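# Stow a limp spare robot arm in the open case

## Task

Move the unpowered spare robot arm (5.7 kg, its joints hang loose and swing) from its desk into the open case on the other desk. It counts as done only if the arm ends motionless inside the case, sitting low enough that the lid could close (the lid itself stays open). No part of the arm may drop freely by more than a few centimetres. The case must remain upright on its desk. The robot must release the arm and back away, must not tip over or end tilted, and the arm must stay in place without the robot holding it.

## Robot and tools

Robot: a wheeled base with a vertical column, a tiltable head and two six-joint arms (left and right), each with a two-finger gripper. Folded, it is 0.73 m long, 0.62 m wide and 1.88 m tall, with its front 0.40 m ahead of the column. The base can drive straight and turn in place but cannot move sideways. Something may occasionally nudge a loose object.

Frames: the base frame sits on the floor midway between the drive wheels, under the column: x forward, y left, z up, in metres. left_hand and right_hand are reported in this frame at the point where the fingers join (fingertips are 8 mm further out). Each hand's z axis runs along the fingers and its y axis across the opening; quat_wxyz is wxyz order. The odometry frame equals the base frame at the start of the scene.

execute_actions: argument "actions" is a list holding one action or none (empty list only reports state and images). An action may contain "base", "joints", or both, plus optional "speeds"; its motions start together. "base" holds exactly one key and is an offset from where the base last measured itself: translate_m in metres, -3 to 3, positive forward; or rotate_rad in radians, -3.2 to 3.2, positive counter-clockwise seen from above. "joints" is one dictionary for both arms, keyed by joint name, each an absolute target: head_tilt_rad -0.61 to 1.308 (0 about level, positive looks down); left_joint1_rad/right_joint1_rad -2.879 to 2.879; joint2 0 to 3.141; joint3 0 to 3.019; joint4 -1.692 to 1.57; joint5 -1.57 to 1.57 (positive swings the hand to the robot's right); joint6 -2.094 to 2.094 (positive rolls clockwise seen from behind); left_gripper_m/right_gripper_m 0 to 0.093, the fingertip gap in metres. "speeds" caps top speed for that action only: translate_m 0.05 to 0.8 m/s, rotate_rad 0.1 to 1 rad/s (maxima are defaults); it does not slow arms. A base move needing more than 8.667 s is refused. Unknown keys or out-of-range values make the whole call rejected with no motion. Joints omitted from an action may keep pushing toward earlier targets. "cameras" picks images: cam_head_left, cam_head_right, cam_left_wrist, cam_right_wrist, nav_camera, or "all"; omitted/null means all, [] means none. The pictures line lists image order.

wait: seconds 0 to 10; nothing new is commanded, then state and images return. zoom_image: camera name and region [x0, y0, x1, y1] in pixels of that camera's latest full image, origin top-left, at most 504 by 504. finished_scene: scene = the current scene number; ends it irreversibly after the last command is held, and reports success.

Arm geometry (approximate): with joint1 at -1.57 (left) or 1.57 (right) and joints 5, 6 at 0, the arm lies in a forward vertical plane 0.23 m beside the column. Let a = j2 - 0.35, b = 1.05 + j2 - j3, c = b - j4 (c = 1.57 means fingers straight down). Hand is 0.12 + 0.39 sin a + 0.38 cos b + 0.25 cos c m ahead and 1.46 + 0.39 cos a - 0.38 sin b - 0.25 sin c m up. Example: j2, j3, j4 = 0.93, 0.78, 0.14 gives 0.60 ahead, 1.21 up. Real hands sag up to 5 cm lower and nearer (about 12 cm under heavy or far loads). Reach is about 1 m from the shoulder, lowest about 0.47 m up; the floor is out of reach. Per arm, fingers down: 3.2 kg near 0.4 m ahead at 0.65-1.2 m height; 2 kg to 0.6 m ahead; 1 kg to 0.8 m ahead. A gripper holds roughly 2-6 kg. The 5.7 kg arm therefore likely needs both arms sharing the load and support under its loose joints. Fingers are 7 cm long; the hand body is 10 cm wide, 7 cm thick; the wrist camera sticks out 11 cm on one side. To grip, command an opening smaller than the object; off_target is then normal, and a reading at least 0.002 m above target means something is held. Small joint changes (under 0.03 rad, 0.08 for joints 2 and 3) may not move at all; for gentle contact step about 0.05 rad per call from your last target.

Results: base_status and joint_status tell how each motion ended: done (within tolerance; for the base, wheels turned fully even if slipping), off_target (rested elsewhere, may still push), contact_stop (base wheel stalled; back off 0.05 m before turning), time_out, not_followed. "joint command not followed" with a cause line means a safety check withheld an arm's targets because of nearness to the other arm, the body or an obstacle; move those joints 0.05 rad or more back, or move the other arm or the base away. on_its_own describes uncommanded behaviour; "held at" is a held target. motor_effort lists wheel efforts in percent (peak in brackets), positive forward. wheel_motors_off is 1 while the wheels are cut after about 3 s of hard pushing (2 s off, base unheld). base_odometry counts wheel turns only; if turned_by_wheels and turned_by_imu disagree by over about 4% and at least 0.05 rad, the base hit or slipped. base_tilt is in degrees (forward, right positive); a 0.5 degree fall in forward during a move means leaning back: drive back 0.05 m. Joint torques are raw, offset and noisy. MOTOR HOT warns at 85 °C; at 100 °C an OVER-TEMPERATURE FAULT drops that arm and gripper.

Cameras: head cameras 1.47-1.58 m up, looking down by about head_tilt_rad; centre may be 0.3 rad off straight ahead. Wrist cameras are fisheye, 0.10 m behind the fingertips, looking along the fingers tilted 0.62 rad back toward the robot when fingers point down; picture right is -y, up mostly -x of the hand frame. nav_camera is low on the base front, looking ahead.

Avoid: letting the loose arm or its links drop; arms striking or pressing each other (a hard press ends the run); long blocked pushes that overheat motors (relieve by sending reported positions back as targets, noting a loaded arm sinks about 1 cm per kg); desk tops passing over the base housing; tipping the case or the robot.

Each tool is called after "Emit:" by a JSON object that holds its "api" and its "payload".

## Session

Emit:
{"api": "execute_actions", "payload": {"actions": [{"joints":{"head_tilt_rad":0.5}}]}}

Scene clock: 0.77 s.
Joint torques (N m, as the arm reports them, + toward a larger angle): left_arm=[ 0.95 -9.7  -0.64 -1.46  0.05  0.06] | right_arm=[ 0.26 -7.26 -0.37 -1.45 -0.03 -0.09]
base_odometry: x=+0.000 y=+0.000 heading=+0.000 (m, m, rad; odometry frame)
turned_by_wheels: +0.000 (rad since the last result)
turned_by_imu: +0.000 (rad since the last result)
base_tilt: forward=+0.3 right=-0.3 (deg)
base_status: not commanded
joint_positions: head_tilt_rad=+0.518 left_joint1_rad=-1.545 left_joint2_rad=+0.888 left_joint3_rad=+0.417 left_joint4_rad=-0.925 left_joint5_rad=+0.034 left_joint6_rad=+0.034 left_gripper_m=+0.094 right_joint1_rad=+1.549 right_joint2_rad=+0.841 right_joint3_rad=+0.444 right_joint4_rad=-0.983 right_joint5_rad=-0.005 right_joint6_rad=-0.071 right_gripper_m=+0.094
joint_status: all done
wheel_motors_off: 0
motor_effort: left_wheel=+2(3) right_wheel=+5(5) (%)
left_hand: x=+0.1545 y=+0.2243 z=+1.2464 quat_wxyz=(+0.422, +0.002, -0.907, +0.015) (m; base frame)
right_hand: x=+0.1690 y=-0.2293 z=+1.2551 quat_wxyz=(+0.415, +0.023, -0.909, -0.011) (m; base frame)
pictures: cam_head_left, cam_head_right, cam_left_wrist, cam_right_wrist, nav_camera
Images, in order (width x height): cam_head_left 672x504, cam_head_right 672x504, cam_left_wrist 616x616, cam_right_wrist 616x616, nav_camera 672x504.

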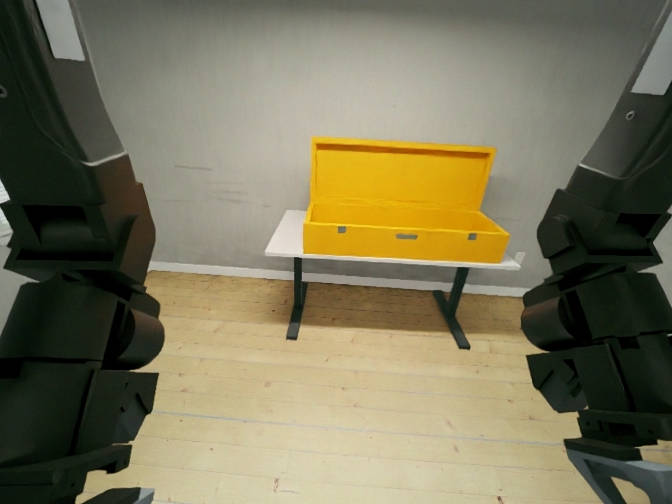

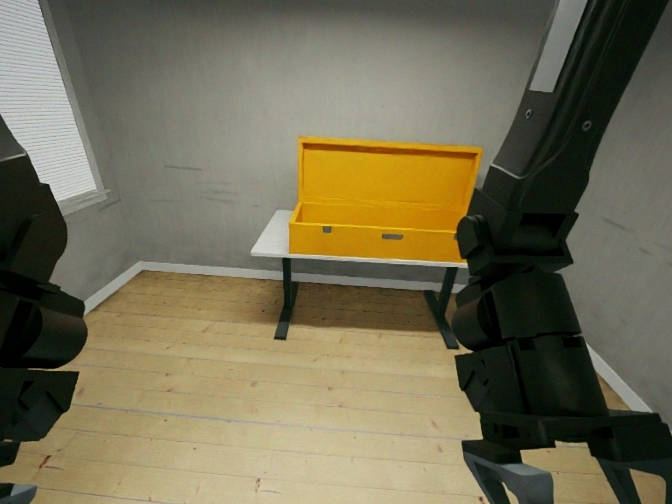

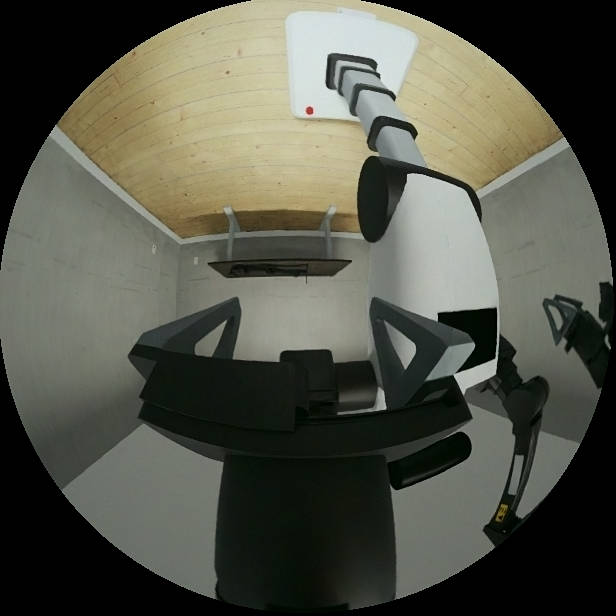

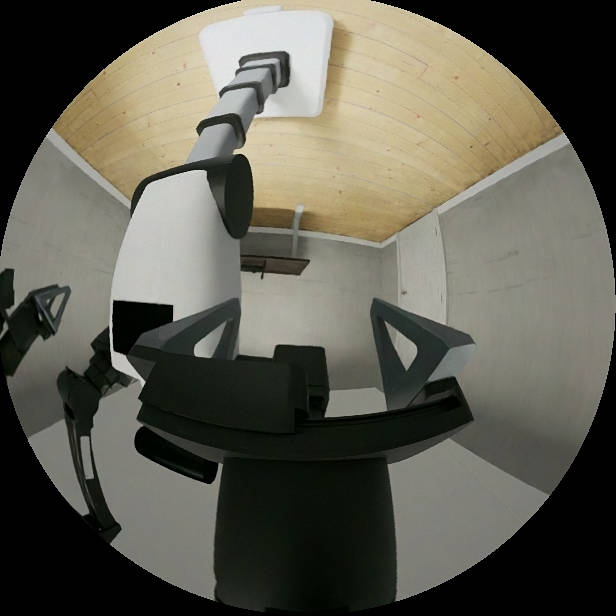

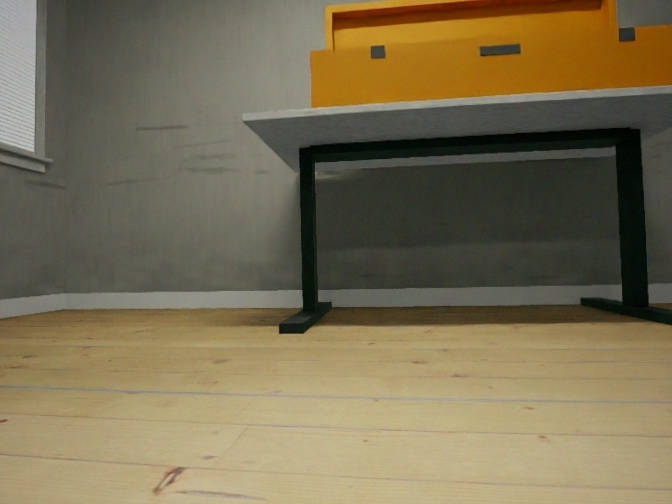

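Other desk is behind, slightly left.

Emit:
{"api": "execute_actions", "payload": {"actions": [{"base":{"rotate_rad":3.0}}], "cameras": ["cam_head_left","nav_camera"]}}

Scene clock: 5.60 s.
Joint torques (N m, as the arm reports them, + toward a larger angle): left_arm=[ 0.71 -9.77 -0.69 -1.45  0.05  0.06] | right_arm=[ 0.3  -7.36 -0.4  -1.45 -0.03 -0.09]
base_odometry: x=+0.000 y=+0.000 heading=+2.998 (m, m, rad; odometry frame)
turned_by_wheels: +2.998 (rad since the last result)
turned_by_imu: +3.020 (rad since the last result)
base_tilt: forward=+0.3 right=-0.4 (deg)
base_status: done
joint_positions: head_tilt_rad=+0.518 left_joint1_rad=-1.545 left_joint2_rad=+0.888 left_joint3_rad=+0.417 left_joint4_rad=-0.925 left_joint5_rad=+0.034 left_joint6_rad=+0.034 left_gripper_m=+0.094 right_joint1_rad=+1.549 right_joint2_rad=+0.841 right_joint3_rad=+0.444 right_joint4_rad=-0.983 right_joint5_rad=-0.005 right_joint6_rad=-0.071 right_gripper_m=+0.094
joint_status: not commanded
wheel_motors_off: 0
motor_effort: left_wheel=-7(41) right_wheel=+5(48) (%)
left_hand: x=+0.1545 y=+0.2243 z=+1.2464 quat_wxyz=(+0.422, +0.002, -0.907, +0.015) (m; base frame)
right_hand: x=+0.1690 y=-0.2293 z=+1.2551 quat_wxyz=(+0.415, +0.023, -0.909, -0.011) (m; base frame)
pictures: cam_head_left, nav_camera
Images, in order (width x height): cam_head_left 672x504, nav_camera 672x504.

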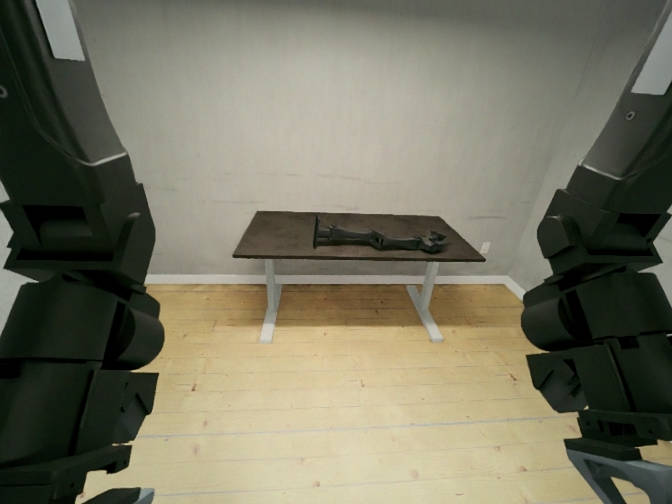

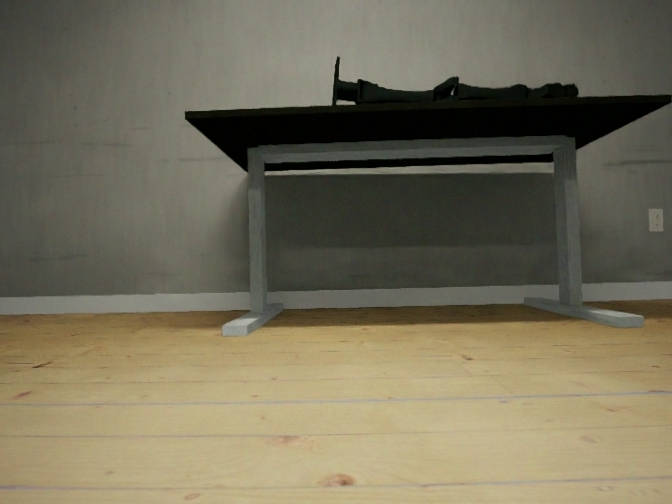

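Emit:
{"api": "execute_actions", "payload": {"actions": [{"base":{"rotate_rad":-0.4}}], "cameras": []}}

Emit:
{"api": "execute_actions", "payload": {"actions": [{"base":{"translate_m":1.0}}], "cameras": []}}

Emit:
{"api": "execute_actions", "payload": {"actions": [{"base":{"rotate_rad":0.4},"joints":{"head_tilt_rad":0.9}}], "cameras": ["cam_head_left","nav_camera"]}}

Scene clock: 7.83 s.
Joint torques (N m, as the arm reports them, + toward a larger angle): left_arm=[ 0.88 -9.66 -0.62 -1.46  0.04  0.07] | right_arm=[ 0.1  -7.24 -0.42 -1.42 -0.03 -0.09]
base_odometry: x=+0.000 y=+0.000 heading=+2.599 (m, m, rad; odometry frame)
turned_by_wheels: -0.400 (rad since the last result)
turned_by_imu: -0.404 (rad since the last result)
base_tilt: forward=+0.3 right=-0.4 (deg)
base_status: done
joint_positions: head_tilt_rad=+0.518 left_joint1_rad=-1.545 left_joint2_rad=+0.888 left_joint3_rad=+0.417 left_joint4_rad=-0.925 left_joint5_rad=+0.034 left_joint6_rad=+0.034 left_gripper_m=+0.094 right_joint1_rad=+1.549 right_joint2_rad=+0.841 right_joint3_rad=+0.444 right_joint4_rad=-0.983 right_joint5_rad=-0.005 right_joint6_rad=-0.071 right_gripper_m=+0.094
joint_status: not commanded
wheel_motors_off: 0
motor_effort: left_wheel=+2(22) right_wheel=-1(24) (%)
left_hand: x=+0.1545 y=+0.2243 z=+1.2464 quat_wxyz=(+0.422, +0.002, -0.907, +0.015) (m; base frame)
right_hand: x=+0.1690 y=-0.2293 z=+1.2551 quat_wxyz=(+0.415, +0.023, -0.909, -0.011) (m; base frame)
pictures: none
No camera images: the call's "cameras" was empty. Leave "cameras" out to get every camera's image.

Scene clock: 11.00 s.
Joint torques (N m, as the arm reports them, + toward a larger angle): left_arm=[ 0.82 -9.71 -0.82 -1.45  0.04  0.06] | right_arm=[ 0.19 -7.76 -0.58 -1.41 -0.03 -0.09]
base_odometry: x=-0.857 y=+0.516 heading=+2.600 (m, m, rad; odometry frame)
turned_by_wheels: +0.001 (rad since the last result)
turned_by_imu: +0.002 (rad since the last result)
base_tilt: forward=+0.3 right=-0.5 (deg)
base_status: done
joint_positions: head_tilt_rad=+0.517 left_joint1_rad=-1.545 left_joint2_rad=+0.888 left_joint3_rad=+0.420 left_joint4_rad=-0.925 left_joint5_rad=+0.034 left_joint6_rad=+0.034 left_gripper_m=+0.094 right_joint1_rad=+1.549 right_joint2_rad=+0.841 right_joint3_rad=+0.446 right_joint4_rad=-0.983 right_joint5_rad=-0.005 right_joint6_rad=-0.071 right_gripper_m=+0.094
joint_status: not commanded
wheel_motors_off: 0
motor_effort: left_wheel=+0(81) right_wheel=-1(55) (%)
left_hand: x=+0.1557 y=+0.2244 z=+1.2460 quat_wxyz=(+0.421, +0.002, -0.907, +0.015) (m; base frame)
right_hand: x=+0.1703 y=-0.2293 z=+1.2548 quat_wxyz=(+0.414, +0.023, -0.910, -0.011) (m; base frame)
pictures: none
No camera images: the call's "cameras" was empty. Leave "cameras" out to get every camera's image.

Scene clock: 12.93 s.
Joint torques (N m, as the arm reports them, + toward a larger angle): left_arm=[ 0.87 -9.69 -0.79 -1.46  0.04  0.06] | right_arm=[ 0.21 -7.16 -0.54 -1.43 -0.03 -0.09]
base_odometry: x=-0.857 y=+0.516 heading=+2.998 (m, m, rad; odometry frame)
turned_by_wheels: +0.398 (rad since the last result)
turned_by_imu: +0.397 (rad since the last result)
base_tilt: forward=+0.2 right=-0.4 (deg)
base_status: done
joint_positions: head_tilt_rad=+0.901 left_joint1_rad=-1.545 left_joint2_rad=+0.888 left_joint3_rad=+0.420 left_joint4_rad=-0.925 left_joint5_rad=+0.034 left_joint6_rad=+0.034 left_gripper_m=+0.094 right_joint1_rad=+1.549 right_joint2_rad=+0.841 right_joint3_rad=+0.446 right_joint4_rad=-0.983 right_joint5_rad=-0.005 right_joint6_rad=-0.071 right_gripper_m=+0.094
joint_status: all done
wheel_motors_off: 0
motor_effort: left_wheel=-6(65) right_wheel=+2(46) (%)
left_hand: x=+0.1557 y=+0.2244 z=+1.2460 quat_wxyz=(+0.421, +0.002, -0.907, +0.015) (m; base frame)
right_hand: x=+0.1703 y=-0.2293 z=+1.2548 quat_wxyz=(+0.414, +0.023, -0.910, -0.011) (m; base frame)
pictures: cam_head_left, nav_camera
Images, in order (width x height): cam_head_left 672x504, nav_camera 672x504.

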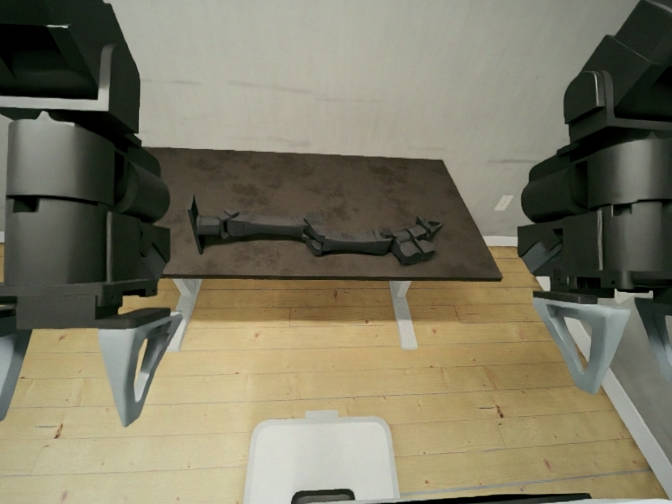

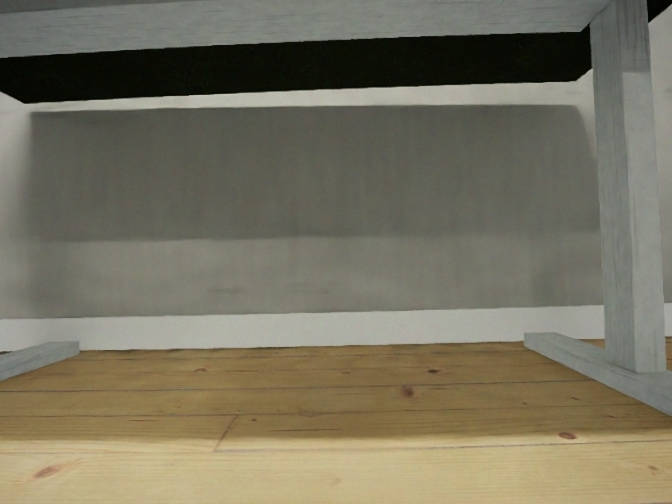

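Emit:
{"api": "execute_actions", "payload": {"actions": [{"base":{"translate_m":0.25},"joints":{"left_joint2_rad":1.55,"left_joint3_rad":0.94,"left_joint4_rad":0.09,"left_joint6_rad":1.57,"right_joint2_rad":1.55,"right_joint3_rad":0.94,"right_joint4_rad":0.09,"right_joint6_rad":1.57}}]}}

Scene clock: 15.40 s.
Joint torques (N m, as the arm reports them, + toward a larger angle): left_arm=[  0.79 -17.03  -0.77   0.19   0.16   0.16] | right_arm=[  0.11 -13.8   -1.33   0.28   0.05  -0.01]
base_odometry: x=-1.105 y=+0.551 heading=+3.001 (m, m, rad; odometry frame)
turned_by_wheels: +0.002 (rad since the last result)
turned_by_imu: +0.003 (rad since the last result)
base_tilt: forward=+0.2 right=-0.3 (deg)
base_status: done
joint_positions: head_tilt_rad=+0.902 left_joint1_rad=-1.545 left_joint2_rad=+1.544 left_joint3_rad=+0.945 left_joint4_rad=+0.088 left_joint5_rad=+0.034 left_joint6_rad=+1.562 left_gripper_m=+0.094 right_joint1_rad=+1.549 right_joint2_rad=+1.554 right_joint3_rad=+0.946 right_joint4_rad=+0.088 right_joint5_rad=-0.005 right_joint6_rad=+1.562 right_gripper_m=+0.094
joint_status: all done
wheel_motors_off: 0
motor_effort: left_wheel=+2(71) right_wheel=-1(65) (%)
left_hand: x=+0.4564 y=+0.2344 z=+0.9699 quat_wxyz=(-0.009, -0.699, -0.715, +0.000) (m; base frame)
right_hand: x=+0.4520 y=-0.2376 z=+0.9665 quat_wxyz=(-0.006, -0.708, -0.706, +0.004) (m; base frame)
pictures: cam_head_left, cam_head_right, cam_left_wrist, cam_right_wrist, nav_camera
Images, in order (width x height): cam_head_left 672x504, cam_head_right 672x504, cam_left_wrist 616x616, cam_right_wrist 616x616, nav_camera 672x504.

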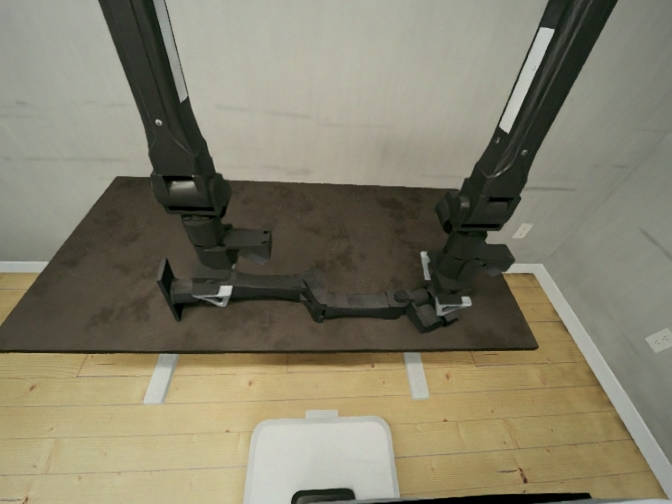

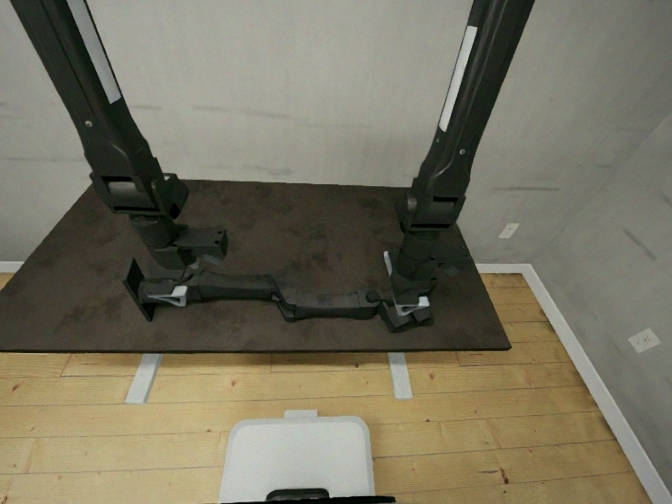

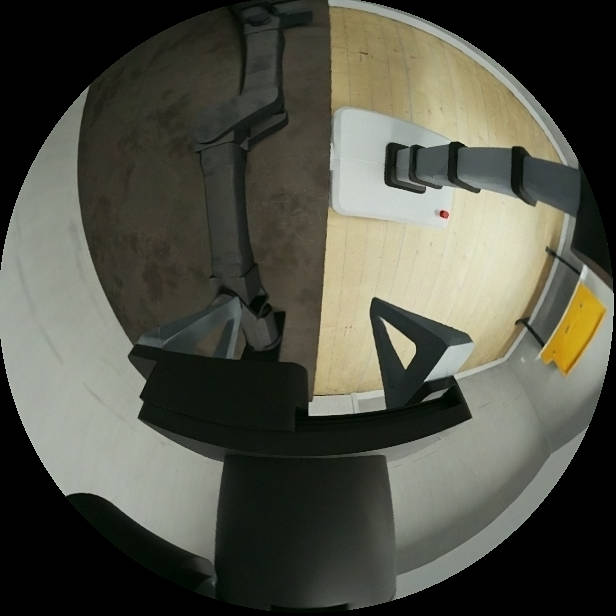

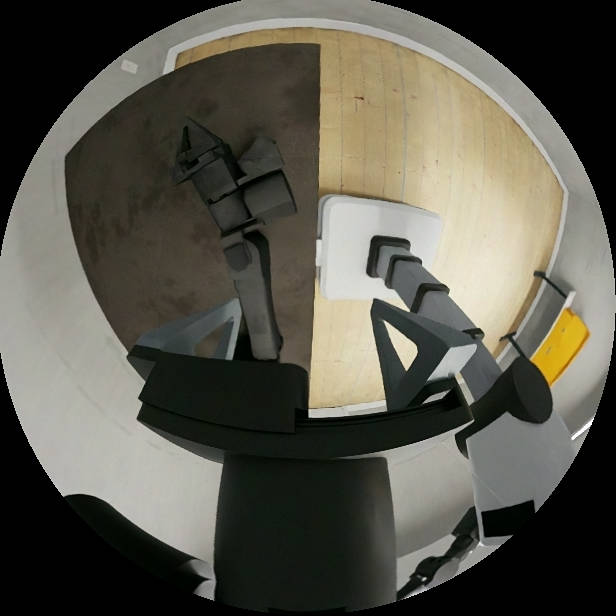

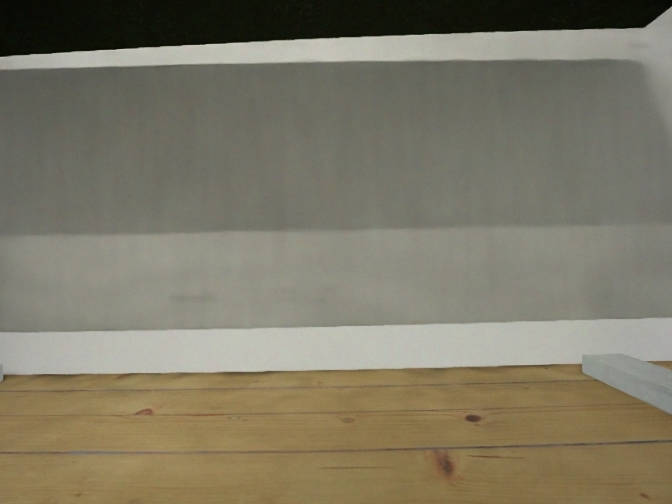

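Emit:
{"api": "execute_actions", "payload": {"actions": [{"base":{"translate_m":0.08},"joints":{"left_joint3_rad":1.04,"left_joint4_rad":-0.01}}], "cameras": ["cam_left_wrist","cam_right_wrist"]}}

Scene clock: 17.33 s.
Joint torques (N m, as the arm reports them, + toward a larger angle): left_arm=[  0.93 -17.95   0.27  -0.1    0.16   0.16] | right_arm=[  0.09 -13.39  -1.06   0.25   0.06  -0.02]
base_odometry: x=-1.184 y=+0.562 heading=+3.002 (m, m, rad; odometry frame)
turned_by_wheels: +0.001 (rad since the last result)
turned_by_imu: +0.001 (rad since the last result)
base_tilt: forward=+0.3 right=-0.3 (deg)
base_status: done
joint_positions: head_tilt_rad=+0.902 left_joint1_rad=-1.545 left_joint2_rad=+1.543 left_joint3_rad=+1.043 left_joint4_rad=-0.006 left_joint5_rad=+0.034 left_joint6_rad=+1.562 left_gripper_m=+0.094 right_joint1_rad=+1.549 right_joint2_rad=+1.551 right_joint3_rad=+0.943 right_joint4_rad=+0.088 right_joint5_rad=-0.005 right_joint6_rad=+1.562 right_gripper_m=+0.094
joint_status: all done
wheel_motors_off: 0
motor_effort: left_wheel=+1(40) right_wheel=-2(42) (%)
left_hand: x=+0.4956 y=+0.2349 z=+0.9691 quat_wxyz=(-0.011, -0.700, -0.714, -0.002) (m; base frame)
right_hand: x=+0.4517 y=-0.2376 z=+0.9676 quat_wxyz=(-0.006, -0.708, -0.706, +0.004) (m; base frame)
pictures: cam_left_wrist, cam_right_wrist
Images, in order (width x height): cam_left_wrist 616x616, cam_right_wrist 616x616.

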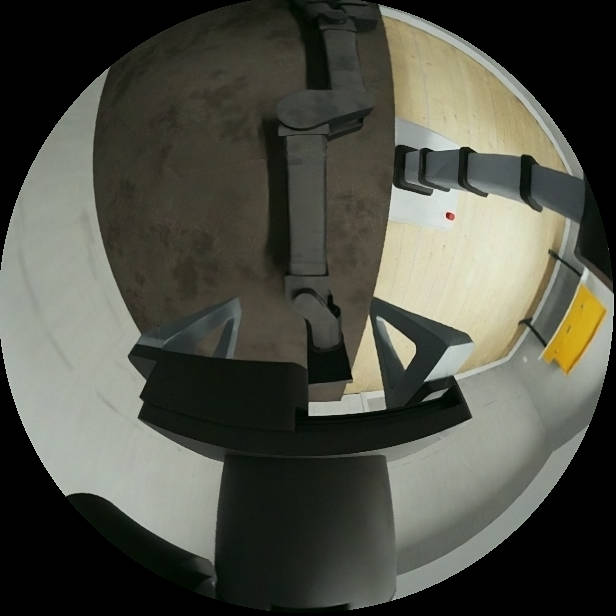

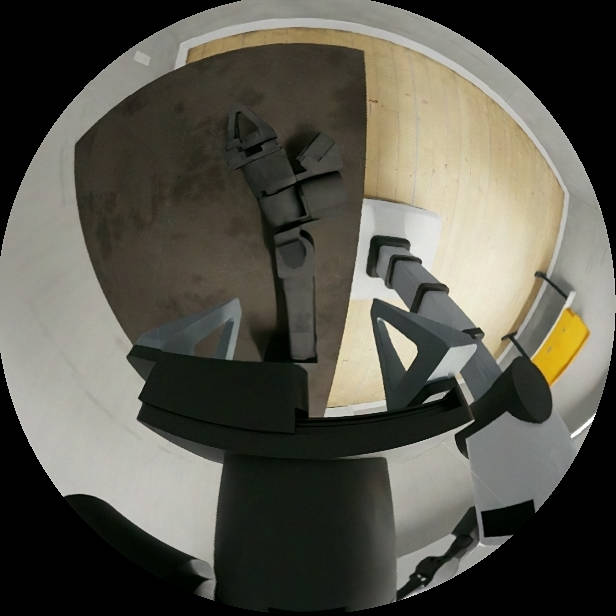

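Emit:
{"api": "execute_actions", "payload": {"actions": [{"joints":{"left_joint2_rad":1.95,"left_joint3_rad":1.37,"left_joint4_rad":0.06,"right_joint2_rad":1.95,"right_joint3_rad":1.27,"right_joint4_rad":0.16}}], "cameras": ["cam_left_wrist","cam_right_wrist"]}}

Scene clock: 19.00 s.
Joint torques (N m, as the arm reports them, + toward a larger angle): left_arm=[  0.99 -20.17  -0.15  -0.07   0.15   0.16] | right_arm=[  0.15 -14.09  -1.02  -0.22   0.08  -0.03]
base_odometry: x=-1.184 y=+0.562 heading=+3.002 (m, m, rad; odometry frame)
turned_by_wheels: +0.000 (rad since the last result)
turned_by_imu: +0.000 (rad since the last result)
base_tilt: forward=+0.3 right=-0.4 (deg)
base_status: not commanded
joint_positions: head_tilt_rad=+0.902 left_joint1_rad=-1.545 left_joint2_rad=+1.966 left_joint3_rad=+1.367 left_joint4_rad=+0.061 left_joint5_rad=+0.034 left_joint6_rad=+1.562 left_gripper_m=+0.094 right_joint1_rad=+1.549 right_joint2_rad=+1.956 right_joint3_rad=+1.263 right_joint4_rad=+0.168 right_joint5_rad=-0.006 right_joint6_rad=+1.565 right_gripper_m=+0.094
joint_status: all done
wheel_motors_off: 0
motor_effort: left_wheel=+1(4) right_wheel=-1(3) (%)
left_hand: x=+0.4754 y=+0.2382 z=+0.8107 quat_wxyz=(+0.001, -0.699, -0.715, +0.009) (m; base frame)
right_hand: x=+0.4432 y=-0.2401 z=+0.8188 quat_wxyz=(-0.004, -0.709, -0.706, +0.005) (m; base frame)
pictures: cam_left_wrist, cam_right_wrist
Images, in order (width x height): cam_left_wrist 616x616, cam_right_wrist 616x616.

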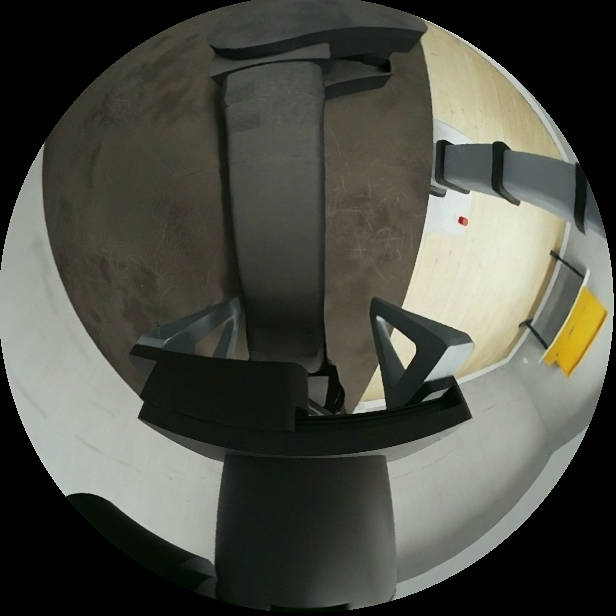

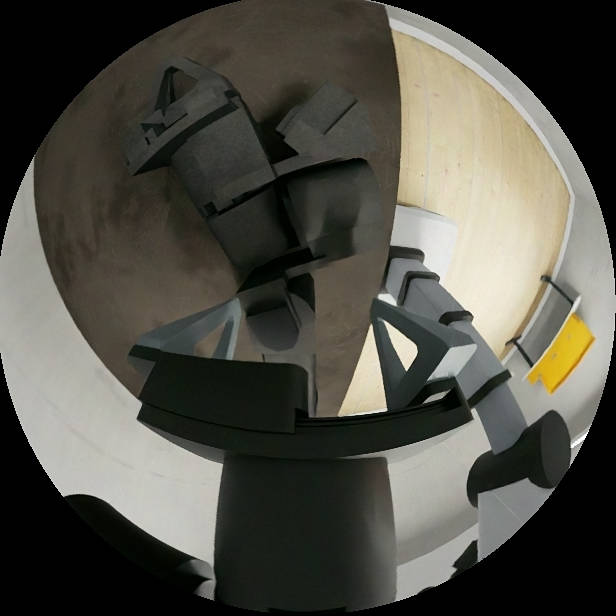

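A bit lower and slightly forward, then grip.

Emit:
{"api": "execute_actions", "payload": {"actions": [{"base":{"translate_m":0.02},"joints":{"left_joint2_rad":2.05,"left_joint3_rad":1.47,"right_joint2_rad":2.05,"right_joint3_rad":1.37}}], "cameras": []}}

Emit:
{"api": "execute_actions", "payload": {"actions": [{"joints":{"left_gripper_m":0.0,"right_gripper_m":0.0}}], "cameras": ["cam_left_wrist","cam_right_wrist"]}}

Scene clock: 20.63 s.
Joint torques (N m, as the arm reports them, + toward a larger angle): left_arm=[  0.87 -18.51   0.06   0.36   0.16   0.16] | right_arm=[  0.02 -12.91  -1.52   0.03   0.08  -0.04]
base_odometry: x=-1.204 y=+0.565 heading=+3.003 (m, m, rad; odometry frame)
turned_by_wheels: +0.001 (rad since the last result)
turned_by_imu: +0.001 (rad since the last result)
base_tilt: forward=+0.4 right=-0.3 (deg)
base_status: done
joint_positions: head_tilt_rad=+0.902 left_joint1_rad=-1.545 left_joint2_rad=+2.041 left_joint3_rad=+1.467 left_joint4_rad=+0.052 left_joint5_rad=+0.034 left_joint6_rad=+1.562 left_gripper_m=+0.094 right_joint1_rad=+1.549 right_joint2_rad=+2.043 right_joint3_rad=+1.373 right_joint4_rad=+0.164 right_joint5_rad=-0.006 right_joint6_rad=+1.565 right_gripper_m=+0.094
joint_status: all done
wheel_motors_off: 0
motor_effort: left_wheel=-2(35) right_wheel=+0(40) (%)
left_hand: x=+0.4867 y=+0.2389 z=+0.7814 quat_wxyz=(-0.005, -0.699, -0.715, +0.004) (m; base frame)
right_hand: x=+0.4538 y=-0.2409 z=+0.7841 quat_wxyz=(-0.011, -0.709, -0.706, -0.002) (m; base frame)
pictures: none
No camera images: the call's "cameras" was empty. Leave "cameras" out to get every camera's image.

Scene clock: 21.40 s.
Joint torques (N m, as the arm reports them, + toward a larger angle): left_arm=[  0.99 -18.54   1.11   0.55   0.21   0.28] | right_arm=[ -0.1  -13.21  -0.96   0.13   0.07  -0.05]
base_odometry: x=-1.204 y=+0.565 heading=+3.003 (m, m, rad; odometry frame)
turned_by_wheels: +0.000 (rad since the last result)
turned_by_imu: +0.000 (rad since the last result)
base_tilt: forward=+0.3 right=-0.3 (deg)
base_status: not commanded
joint_positions: head_tilt_rad=+0.902 left_joint1_rad=-1.544 left_joint2_rad=+2.046 left_joint3_rad=+1.449 left_joint4_rad=+0.046 left_joint5_rad=+0.032 left_joint6_rad=+1.551 left_gripper_m=+0.053 right_joint1_rad=+1.549 right_joint2_rad=+2.047 right_joint3_rad=+1.365 right_joint4_rad=+0.161 right_joint5_rad=-0.005 right_joint6_rad=+1.566 right_gripper_m=+0.051
joint_status: left_gripper_m off_target (ended at +0.053, target +0.000); right_gripper_m off_target (ended at +0.051, target +0.000)
wheel_motors_off: 0
motor_effort: left_wheel=+1(5) right_wheel=+0(3) (%)
left_hand: x=+0.4701 y=+0.2400 z=+0.7800 quat_wxyz=(+0.007, -0.695, -0.719, +0.013) (m; base frame)
right_hand: x=+0.4458 y=-0.2409 z=+0.7833 quat_wxyz=(-0.006, -0.709, -0.705, +0.004) (m; base frame)
pictures: cam_left_wrist, cam_right_wrist
Images, in order (width x height): cam_left_wrist 616x616, cam_right_wrist 616x616.

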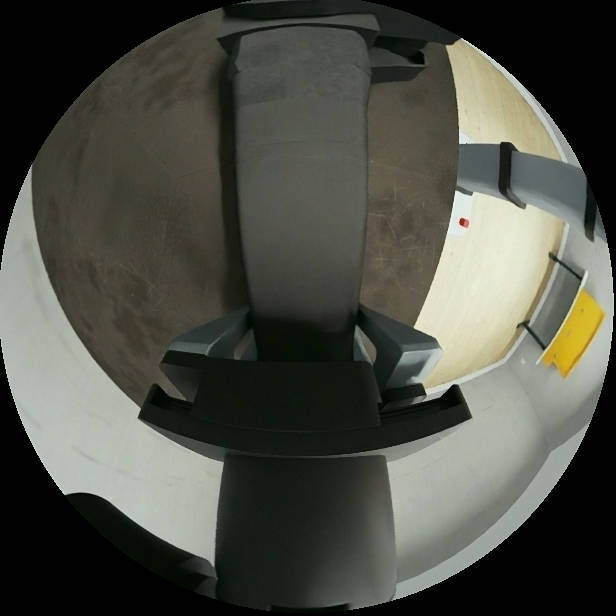

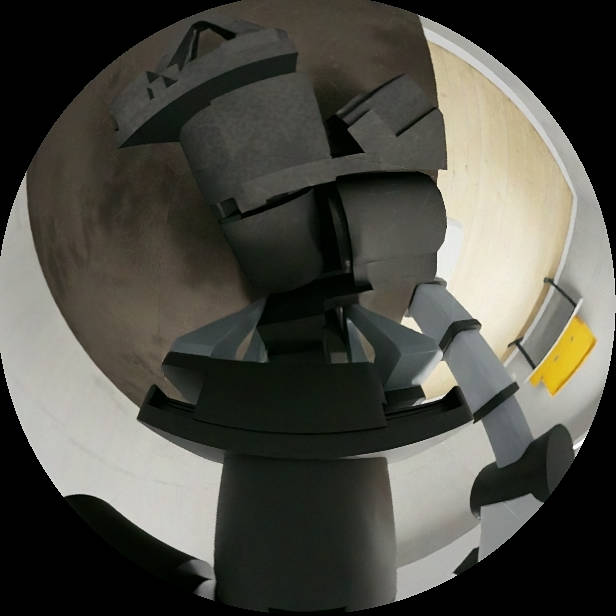

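Emit:
{"api": "execute_actions", "payload": {"actions": [{"joints":{"left_joint2_rad":1.55,"left_joint3_rad":1.04,"left_joint4_rad":-0.01,"right_joint2_rad":1.55,"right_joint3_rad":0.94,"right_joint4_rad":0.09}}], "cameras": ["cam_head_left"]}}

Emit:
{"api": "execute_actions", "payload": {"actions": [{"base":{"translate_m":-0.4},"joints":{"left_joint2_rad":0.95,"left_joint3_rad":0.83,"left_joint4_rad":-0.40,"right_joint2_rad":0.95,"right_joint3_rad":0.73,"right_joint4_rad":-0.30}}], "cameras": ["cam_head_left"]}}

Scene clock: 23.53 s.
Joint torques (N m, as the arm reports them, + toward a larger angle): left_arm=[  0.59 -27.29  -2.63  -0.93   0.36   0.42] | right_arm=[  0.45 -19.89  -3.78  -0.94  -0.02  -0.09]
base_odometry: x=-1.204 y=+0.565 heading=+3.003 (m, m, rad; odometry frame)
turned_by_wheels: +0.000 (rad since the last result)
turned_by_imu: +0.000 (rad since the last result)
base_tilt: forward=+0.3 right=-0.4 (deg)
base_status: not commanded
joint_positions: head_tilt_rad=+0.902 left_joint1_rad=-1.542 left_joint2_rad=+1.655 left_joint3_rad=+1.071 left_joint4_rad=+0.012 left_joint5_rad=+0.028 left_joint6_rad=+1.541 left_gripper_m=+0.053 right_joint1_rad=+1.549 right_joint2_rad=+1.630 right_joint3_rad=+0.971 right_joint4_rad=+0.112 right_joint5_rad=-0.003 right_joint6_rad=+1.571 right_gripper_m=+0.051
joint_status: all done
wheel_motors_off: 0
motor_effort: left_wheel=+1(4) right_wheel=-2(2) (%)
left_hand: x=+0.4608 y=+0.2386 z=+0.9293 quat_wxyz=(+0.016, -0.691, -0.723, +0.018) (m; base frame)
right_hand: x=+0.4352 y=-0.2387 z=+0.9410 quat_wxyz=(+0.003, -0.711, -0.703, +0.014) (m; base frame)
pictures: cam_head_left
Images, in order (width x height): cam_head_left 672x504.

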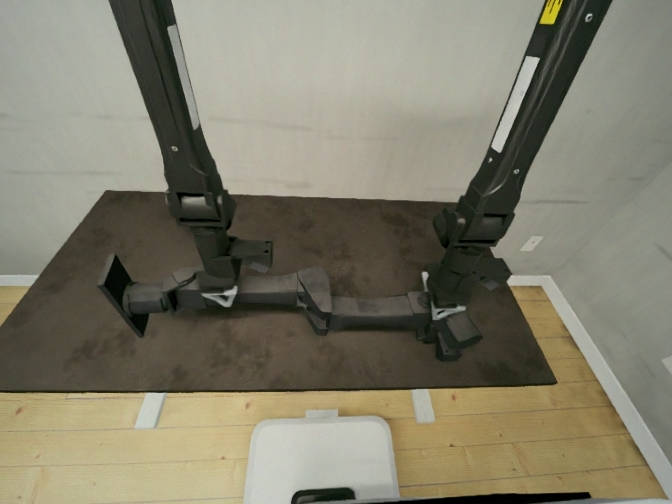

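Scene clock: 25.80 s.
Joint torques (N m, as the arm reports them, + toward a larger angle): left_arm=[  0.49 -24.46   4.2   -1.11   0.73   0.57] | right_arm=[  0.61 -18.31   2.76  -0.85  -0.09   0.03]
base_odometry: x=-0.807 y=+0.510 heading=+3.005 (m, m, rad; odometry frame)
turned_by_wheels: +0.003 (rad since the last result)
turned_by_imu: +0.003 (rad since the last result)
base_tilt: forward=+0.4 right=-0.3 (deg)
base_status: done
joint_positions: head_tilt_rad=+0.902 left_joint1_rad=-1.539 left_joint2_rad=+1.050 left_joint3_rad=+0.802 left_joint4_rad=-0.377 left_joint5_rad=+0.019 left_joint6_rad=+1.529 left_gripper_m=+0.053 right_joint1_rad=+1.545 right_joint2_rad=+1.033 right_joint3_rad=+0.712 right_joint4_rad=-0.280 right_joint5_rad=-0.001 right_joint6_rad=+1.558 right_gripper_m=+0.051
joint_status: all done
wheel_motors_off: 0
motor_effort: left_wheel=+2(83) right_wheel=-1(33) (%)
left_hand: x=+0.4523 y=+0.2358 z=+1.1377 quat_wxyz=(+0.039, -0.685, -0.727, +0.032) (m; base frame)
right_hand: x=+0.4254 y=-0.2368 z=+1.1346 quat_wxyz=(+0.020, -0.707, -0.706, +0.035) (m; base frame)
pictures: cam_head_left
Images, in order (width x height): cam_head_left 672x504.

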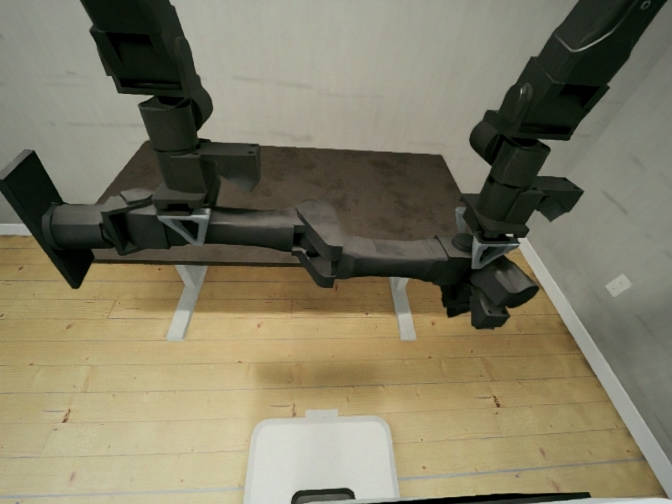

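Emit:
{"api": "execute_actions", "payload": {"actions": [{"base":{"rotate_rad":2.9},"speeds":{"rotate_rad":0.5}}], "cameras": []}}

Emit:
{"api": "execute_actions", "payload": {"actions": [{"base":{"translate_m":2.0},"speeds":{"translate_m":0.5}}], "cameras": []}}

Emit:
{"api": "execute_actions", "payload": {"actions": [{"base":{"rotate_rad":0.24},"speeds":{"rotate_rad":0.5}}], "cameras": ["cam_head_left","nav_camera"]}}

Scene clock: 33.57 s.
Joint torques (N m, as the arm reports them, + toward a larger angle): left_arm=[  0.25 -24.75   4.13  -1.18   0.56   0.55] | right_arm=[  0.16 -18.36   2.9   -0.87  -0.05   0.02]
base_odometry: x=-0.807 y=+0.510 heading=-0.380 (m, m, rad; odometry frame)
turned_by_wheels: +2.898 (rad since the last result)
turned_by_imu: +2.912 (rad since the last result)
base_tilt: forward=+0.4 right=-0.4 (deg)
base_status: done
joint_positions: head_tilt_rad=+0.902 left_joint1_rad=-1.538 left_joint2_rad=+1.050 left_joint3_rad=+0.804 left_joint4_rad=-0.377 left_joint5_rad=+0.023 left_joint6_rad=+1.531 left_gripper_m=+0.053 right_joint1_rad=+1.545 right_joint2_rad=+1.033 right_joint3_rad=+0.712 right_joint4_rad=-0.280 right_joint5_rad=-0.001 right_joint6_rad=+1.560 right_gripper_m=+0.051
joint_status: not commanded
wheel_motors_off: 0
motor_effort: left_wheel=-7(64) right_wheel=+5(72) (%)
left_hand: x=+0.4530 y=+0.2357 z=+1.1378 quat_wxyz=(+0.037, -0.685, -0.727, +0.033) (m; base frame)
right_hand: x=+0.4256 y=-0.2370 z=+1.1346 quat_wxyz=(+0.020, -0.707, -0.706, +0.035) (m; base frame)
pictures: none
No camera images: the call's "cameras" was empty. Leave "cameras" out to get every camera's image.

Scene clock: 39.07 s.
Joint torques (N m, as the arm reports them, + toward a larger angle): left_arm=[  0.27 -24.71   3.27  -1.33   0.53   0.55] | right_arm=[  0.54 -17.95   1.96  -1.12  -0.1    0.  ]
base_odometry: x=+1.051 y=-0.230 heading=-0.378 (m, m, rad; odometry frame)
turned_by_wheels: +0.002 (rad since the last result)
turned_by_imu: +0.003 (rad since the last result)
base_tilt: forward=+0.4 right=-0.2 (deg)
base_status: done
joint_positions: head_tilt_rad=+0.902 left_joint1_rad=-1.538 left_joint2_rad=+1.050 left_joint3_rad=+0.816 left_joint4_rad=-0.369 left_joint5_rad=+0.024 left_joint6_rad=+1.531 left_gripper_m=+0.053 right_joint1_rad=+1.545 right_joint2_rad=+1.032 right_joint3_rad=+0.725 right_joint4_rad=-0.273 right_joint5_rad=-0.001 right_joint6_rad=+1.561 right_gripper_m=+0.051
joint_status: not commanded
wheel_motors_off: 0
motor_effort: left_wheel=+3(81) right_wheel=-2(65) (%)
left_hand: x=+0.4625 y=+0.2356 z=+1.1385 quat_wxyz=(+0.030, -0.686, -0.727, +0.026) (m; base frame)
right_hand: x=+0.4354 y=-0.2371 z=+1.1355 quat_wxyz=(+0.013, -0.708, -0.705, +0.028) (m; base frame)
pictures: none
No camera images: the call's "cameras" was empty. Leave "cameras" out to get every camera's image.

Scene clock: 40.60 s.
Joint torques (N m, as the arm reports them, + toward a larger angle): left_arm=[  0.15 -24.9    3.39  -1.38   0.51   0.56] | right_arm=[  0.25 -18.31   1.87  -1.1   -0.13   0.  ]
base_odometry: x=+1.052 y=-0.230 heading=-0.140 (m, m, rad; odometry frame)
turned_by_wheels: +0.238 (rad since the last result)
turned_by_imu: +0.233 (rad since the last result)
base_tilt: forward=+0.4 right=-0.5 (deg)
base_status: done
joint_positions: head_tilt_rad=+0.902 left_joint1_rad=-1.537 left_joint2_rad=+1.050 left_joint3_rad=+0.815 left_joint4_rad=-0.369 left_joint5_rad=+0.024 left_joint6_rad=+1.531 left_gripper_m=+0.053 right_joint1_rad=+1.546 right_joint2_rad=+1.032 right_joint3_rad=+0.725 right_joint4_rad=-0.274 right_joint5_rad=+0.000 right_joint6_rad=+1.561 right_gripper_m=+0.051
joint_status: not commanded
wheel_motors_off: 0
motor_effort: left_wheel=+0(75) right_wheel=+0(57) (%)
left_hand: x=+0.4618 y=+0.2361 z=+1.1384 quat_wxyz=(+0.030, -0.685, -0.727, +0.026) (m; base frame)
right_hand: x=+0.4352 y=-0.2367 z=+1.1355 quat_wxyz=(+0.013, -0.708, -0.706, +0.028) (m; base frame)
pictures: cam_head_left, nav_camera
Images, in order (width x height): cam_head_left 672x504, nav_camera 672x504.

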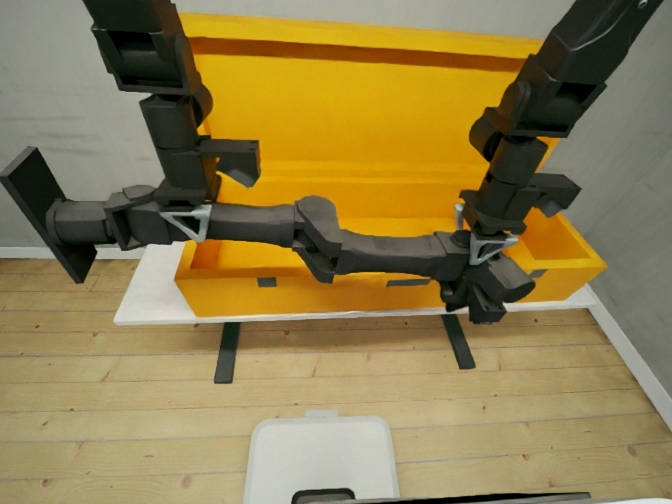

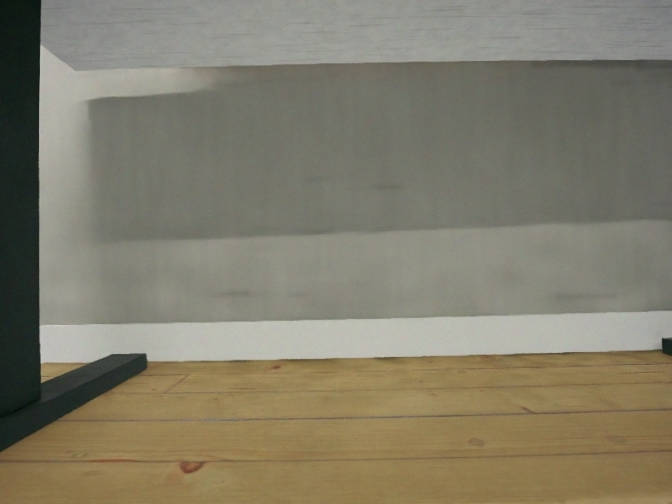

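Emit:
{"api": "execute_actions", "payload": {"actions": [{"base":{"rotate_rad":0.5},"speeds":{"rotate_rad":0.5}}], "cameras": []}}

Emit:
{"api": "execute_actions", "payload": {"actions": [{"base":{"translate_m":-0.6},"speeds":{"translate_m":0.5}}], "cameras": []}}

Emit:
{"api": "execute_actions", "payload": {"actions": [{"base":{"rotate_rad":-0.5},"speeds":{"rotate_rad":0.5}}], "cameras": []}}

Emit:
{"api": "execute_actions", "payload": {"actions": [{"base":{"translate_m":0.8},"speeds":{"translate_m":0.4},"joints":{"head_tilt_rad":1.1}}], "cameras": ["cam_head_left"]}}

Scene clock: 43.70 s.
Joint torques (N m, as the arm reports them, + toward a larger angle): left_arm=[ -0.03 -24.84   3.4   -1.4    0.51   0.52] | right_arm=[  0.14 -18.34   2.01  -1.06  -0.12  -0.01]
base_odometry: x=+1.052 y=-0.230 heading=+0.359 (m, m, rad; odometry frame)
turned_by_wheels: +0.498 (rad since the last result)
turned_by_imu: +0.501 (rad since the last result)
base_tilt: forward=+0.2 right=-0.5 (deg)
base_status: done
joint_positions: head_tilt_rad=+0.902 left_joint1_rad=-1.537 left_joint2_rad=+1.050 left_joint3_rad=+0.815 left_joint4_rad=-0.369 left_joint5_rad=+0.024 left_joint6_rad=+1.532 left_gripper_m=+0.053 right_joint1_rad=+1.546 right_joint2_rad=+1.032 right_joint3_rad=+0.724 right_joint4_rad=-0.275 right_joint5_rad=+0.000 right_joint6_rad=+1.562 right_gripper_m=+0.051
joint_status: not commanded
wheel_motors_off: 0
motor_effort: left_wheel=-6(64) right_wheel=+6(22) (%)
left_hand: x=+0.4618 y=+0.2359 z=+1.1384 quat_wxyz=(+0.030, -0.686, -0.727, +0.026) (m; base frame)
right_hand: x=+0.4344 y=-0.2368 z=+1.1354 quat_wxyz=(+0.014, -0.708, -0.705, +0.028) (m; base frame)
pictures: none
No camera images: the call's "cameras" was empty. Leave "cameras" out to get every camera's image.

Scene clock: 46.43 s.
Joint torques (N m, as the arm reports them, + toward a larger angle): left_arm=[ -0.01 -24.79   4.1   -1.21   0.51   0.52] | right_arm=[  0.49 -18.32   2.85  -0.85  -0.12  -0.01]
base_odometry: x=+0.490 y=-0.441 heading=+0.360 (m, m, rad; odometry frame)
turned_by_wheels: +0.002 (rad since the last result)
turned_by_imu: +0.002 (rad since the last result)
base_tilt: forward=+0.5 right=-0.3 (deg)
base_status: done
joint_positions: head_tilt_rad=+0.902 left_joint1_rad=-1.537 left_joint2_rad=+1.050 left_joint3_rad=+0.804 left_joint4_rad=-0.375 left_joint5_rad=+0.024 left_joint6_rad=+1.532 left_gripper_m=+0.053 right_joint1_rad=+1.546 right_joint2_rad=+1.032 right_joint3_rad=+0.712 right_joint4_rad=-0.281 right_joint5_rad=+0.000 right_joint6_rad=+1.563 right_gripper_m=+0.051
joint_status: not commanded
wheel_motors_off: 0
motor_effort: left_wheel=+4(71) right_wheel=-3(77) (%)
left_hand: x=+0.4532 y=+0.2358 z=+1.1376 quat_wxyz=(+0.037, -0.686, -0.726, +0.033) (m; base frame)
right_hand: x=+0.4253 y=-0.2367 z=+1.1347 quat_wxyz=(+0.020, -0.708, -0.705, +0.035) (m; base frame)
pictures: none
No camera images: the call's "cameras" was empty. Leave "cameras" out to get every camera's image.

Scene clock: 48.70 s.
Joint torques (N m, as the arm reports them, + toward a larger angle): left_arm=[  0.02 -24.61   3.97  -1.18   0.44   0.51] | right_arm=[  0.69 -18.13   2.9   -0.84  -0.09  -0.02]
base_odometry: x=+0.490 y=-0.441 heading=-0.138 (m, m, rad; odometry frame)
turned_by_wheels: -0.498 (rad since the last result)
turned_by_imu: -0.496 (rad since the last result)
base_tilt: forward=+0.4 right=-0.3 (deg)
base_status: done
joint_positions: head_tilt_rad=+0.902 left_joint1_rad=-1.537 left_joint2_rad=+1.050 left_joint3_rad=+0.805 left_joint4_rad=-0.375 left_joint5_rad=+0.026 left_joint6_rad=+1.533 left_gripper_m=+0.053 right_joint1_rad=+1.545 right_joint2_rad=+1.032 right_joint3_rad=+0.712 right_joint4_rad=-0.281 right_joint5_rad=-0.001 right_joint6_rad=+1.563 right_gripper_m=+0.051
joint_status: not commanded
wheel_motors_off: 0
motor_effort: left_wheel=+7(77) right_wheel=-8(54) (%)
left_hand: x=+0.4539 y=+0.2359 z=+1.1377 quat_wxyz=(+0.036, -0.686, -0.726, +0.033) (m; base frame)
right_hand: x=+0.4256 y=-0.2371 z=+1.1348 quat_wxyz=(+0.020, -0.709, -0.704, +0.035) (m; base frame)
pictures: none
No camera images: the call's "cameras" was empty. Leave "cameras" out to get every camera's image.

Scene clock: 52.03 s.
Joint torques (N m, as the arm reports them, + toward a larger angle): left_arm=[  0.08 -24.85   3.48  -1.38   0.44   0.53] | right_arm=[  0.43 -17.72   2.04  -1.03  -0.08  -0.02]
base_odometry: x=+1.283 y=-0.552 heading=-0.140 (m, m, rad; odometry frame)
turned_by_wheels: -0.002 (rad since the last result)
turned_by_imu: -0.002 (rad since the last result)
base_tilt: forward=+0.4 right=-0.5 (deg)
base_status: done
joint_positions: head_tilt_rad=+1.099 left_joint1_rad=-1.537 left_joint2_rad=+1.050 left_joint3_rad=+0.814 left_joint4_rad=-0.368 left_joint5_rad=+0.026 left_joint6_rad=+1.533 left_gripper_m=+0.053 right_joint1_rad=+1.545 right_joint2_rad=+1.032 right_joint3_rad=+0.723 right_joint4_rad=-0.275 right_joint5_rad=-0.001 right_joint6_rad=+1.563 right_gripper_m=+0.051
joint_status: all done
wheel_motors_off: 0
motor_effort: left_wheel=-1(68) right_wheel=+2(75) (%)
left_hand: x=+0.4615 y=+0.2359 z=+1.1382 quat_wxyz=(+0.030, -0.686, -0.727, +0.027) (m; base frame)
right_hand: x=+0.4341 y=-0.2372 z=+1.1354 quat_wxyz=(+0.014, -0.709, -0.704, +0.029) (m; base frame)
pictures: cam_head_left
Images, in order (width x height): cam_head_left 672x504.

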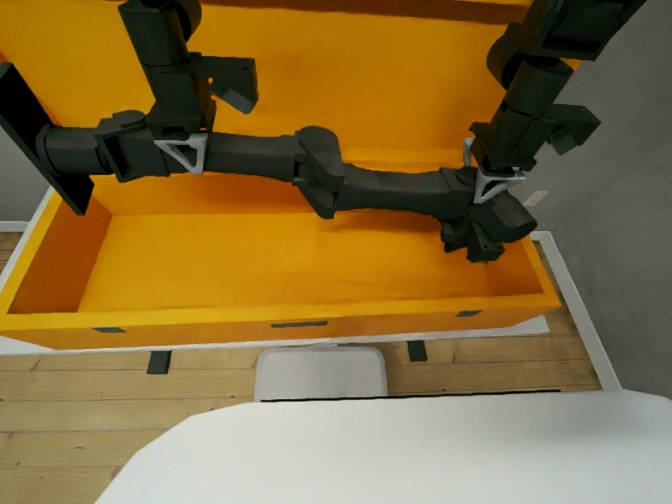

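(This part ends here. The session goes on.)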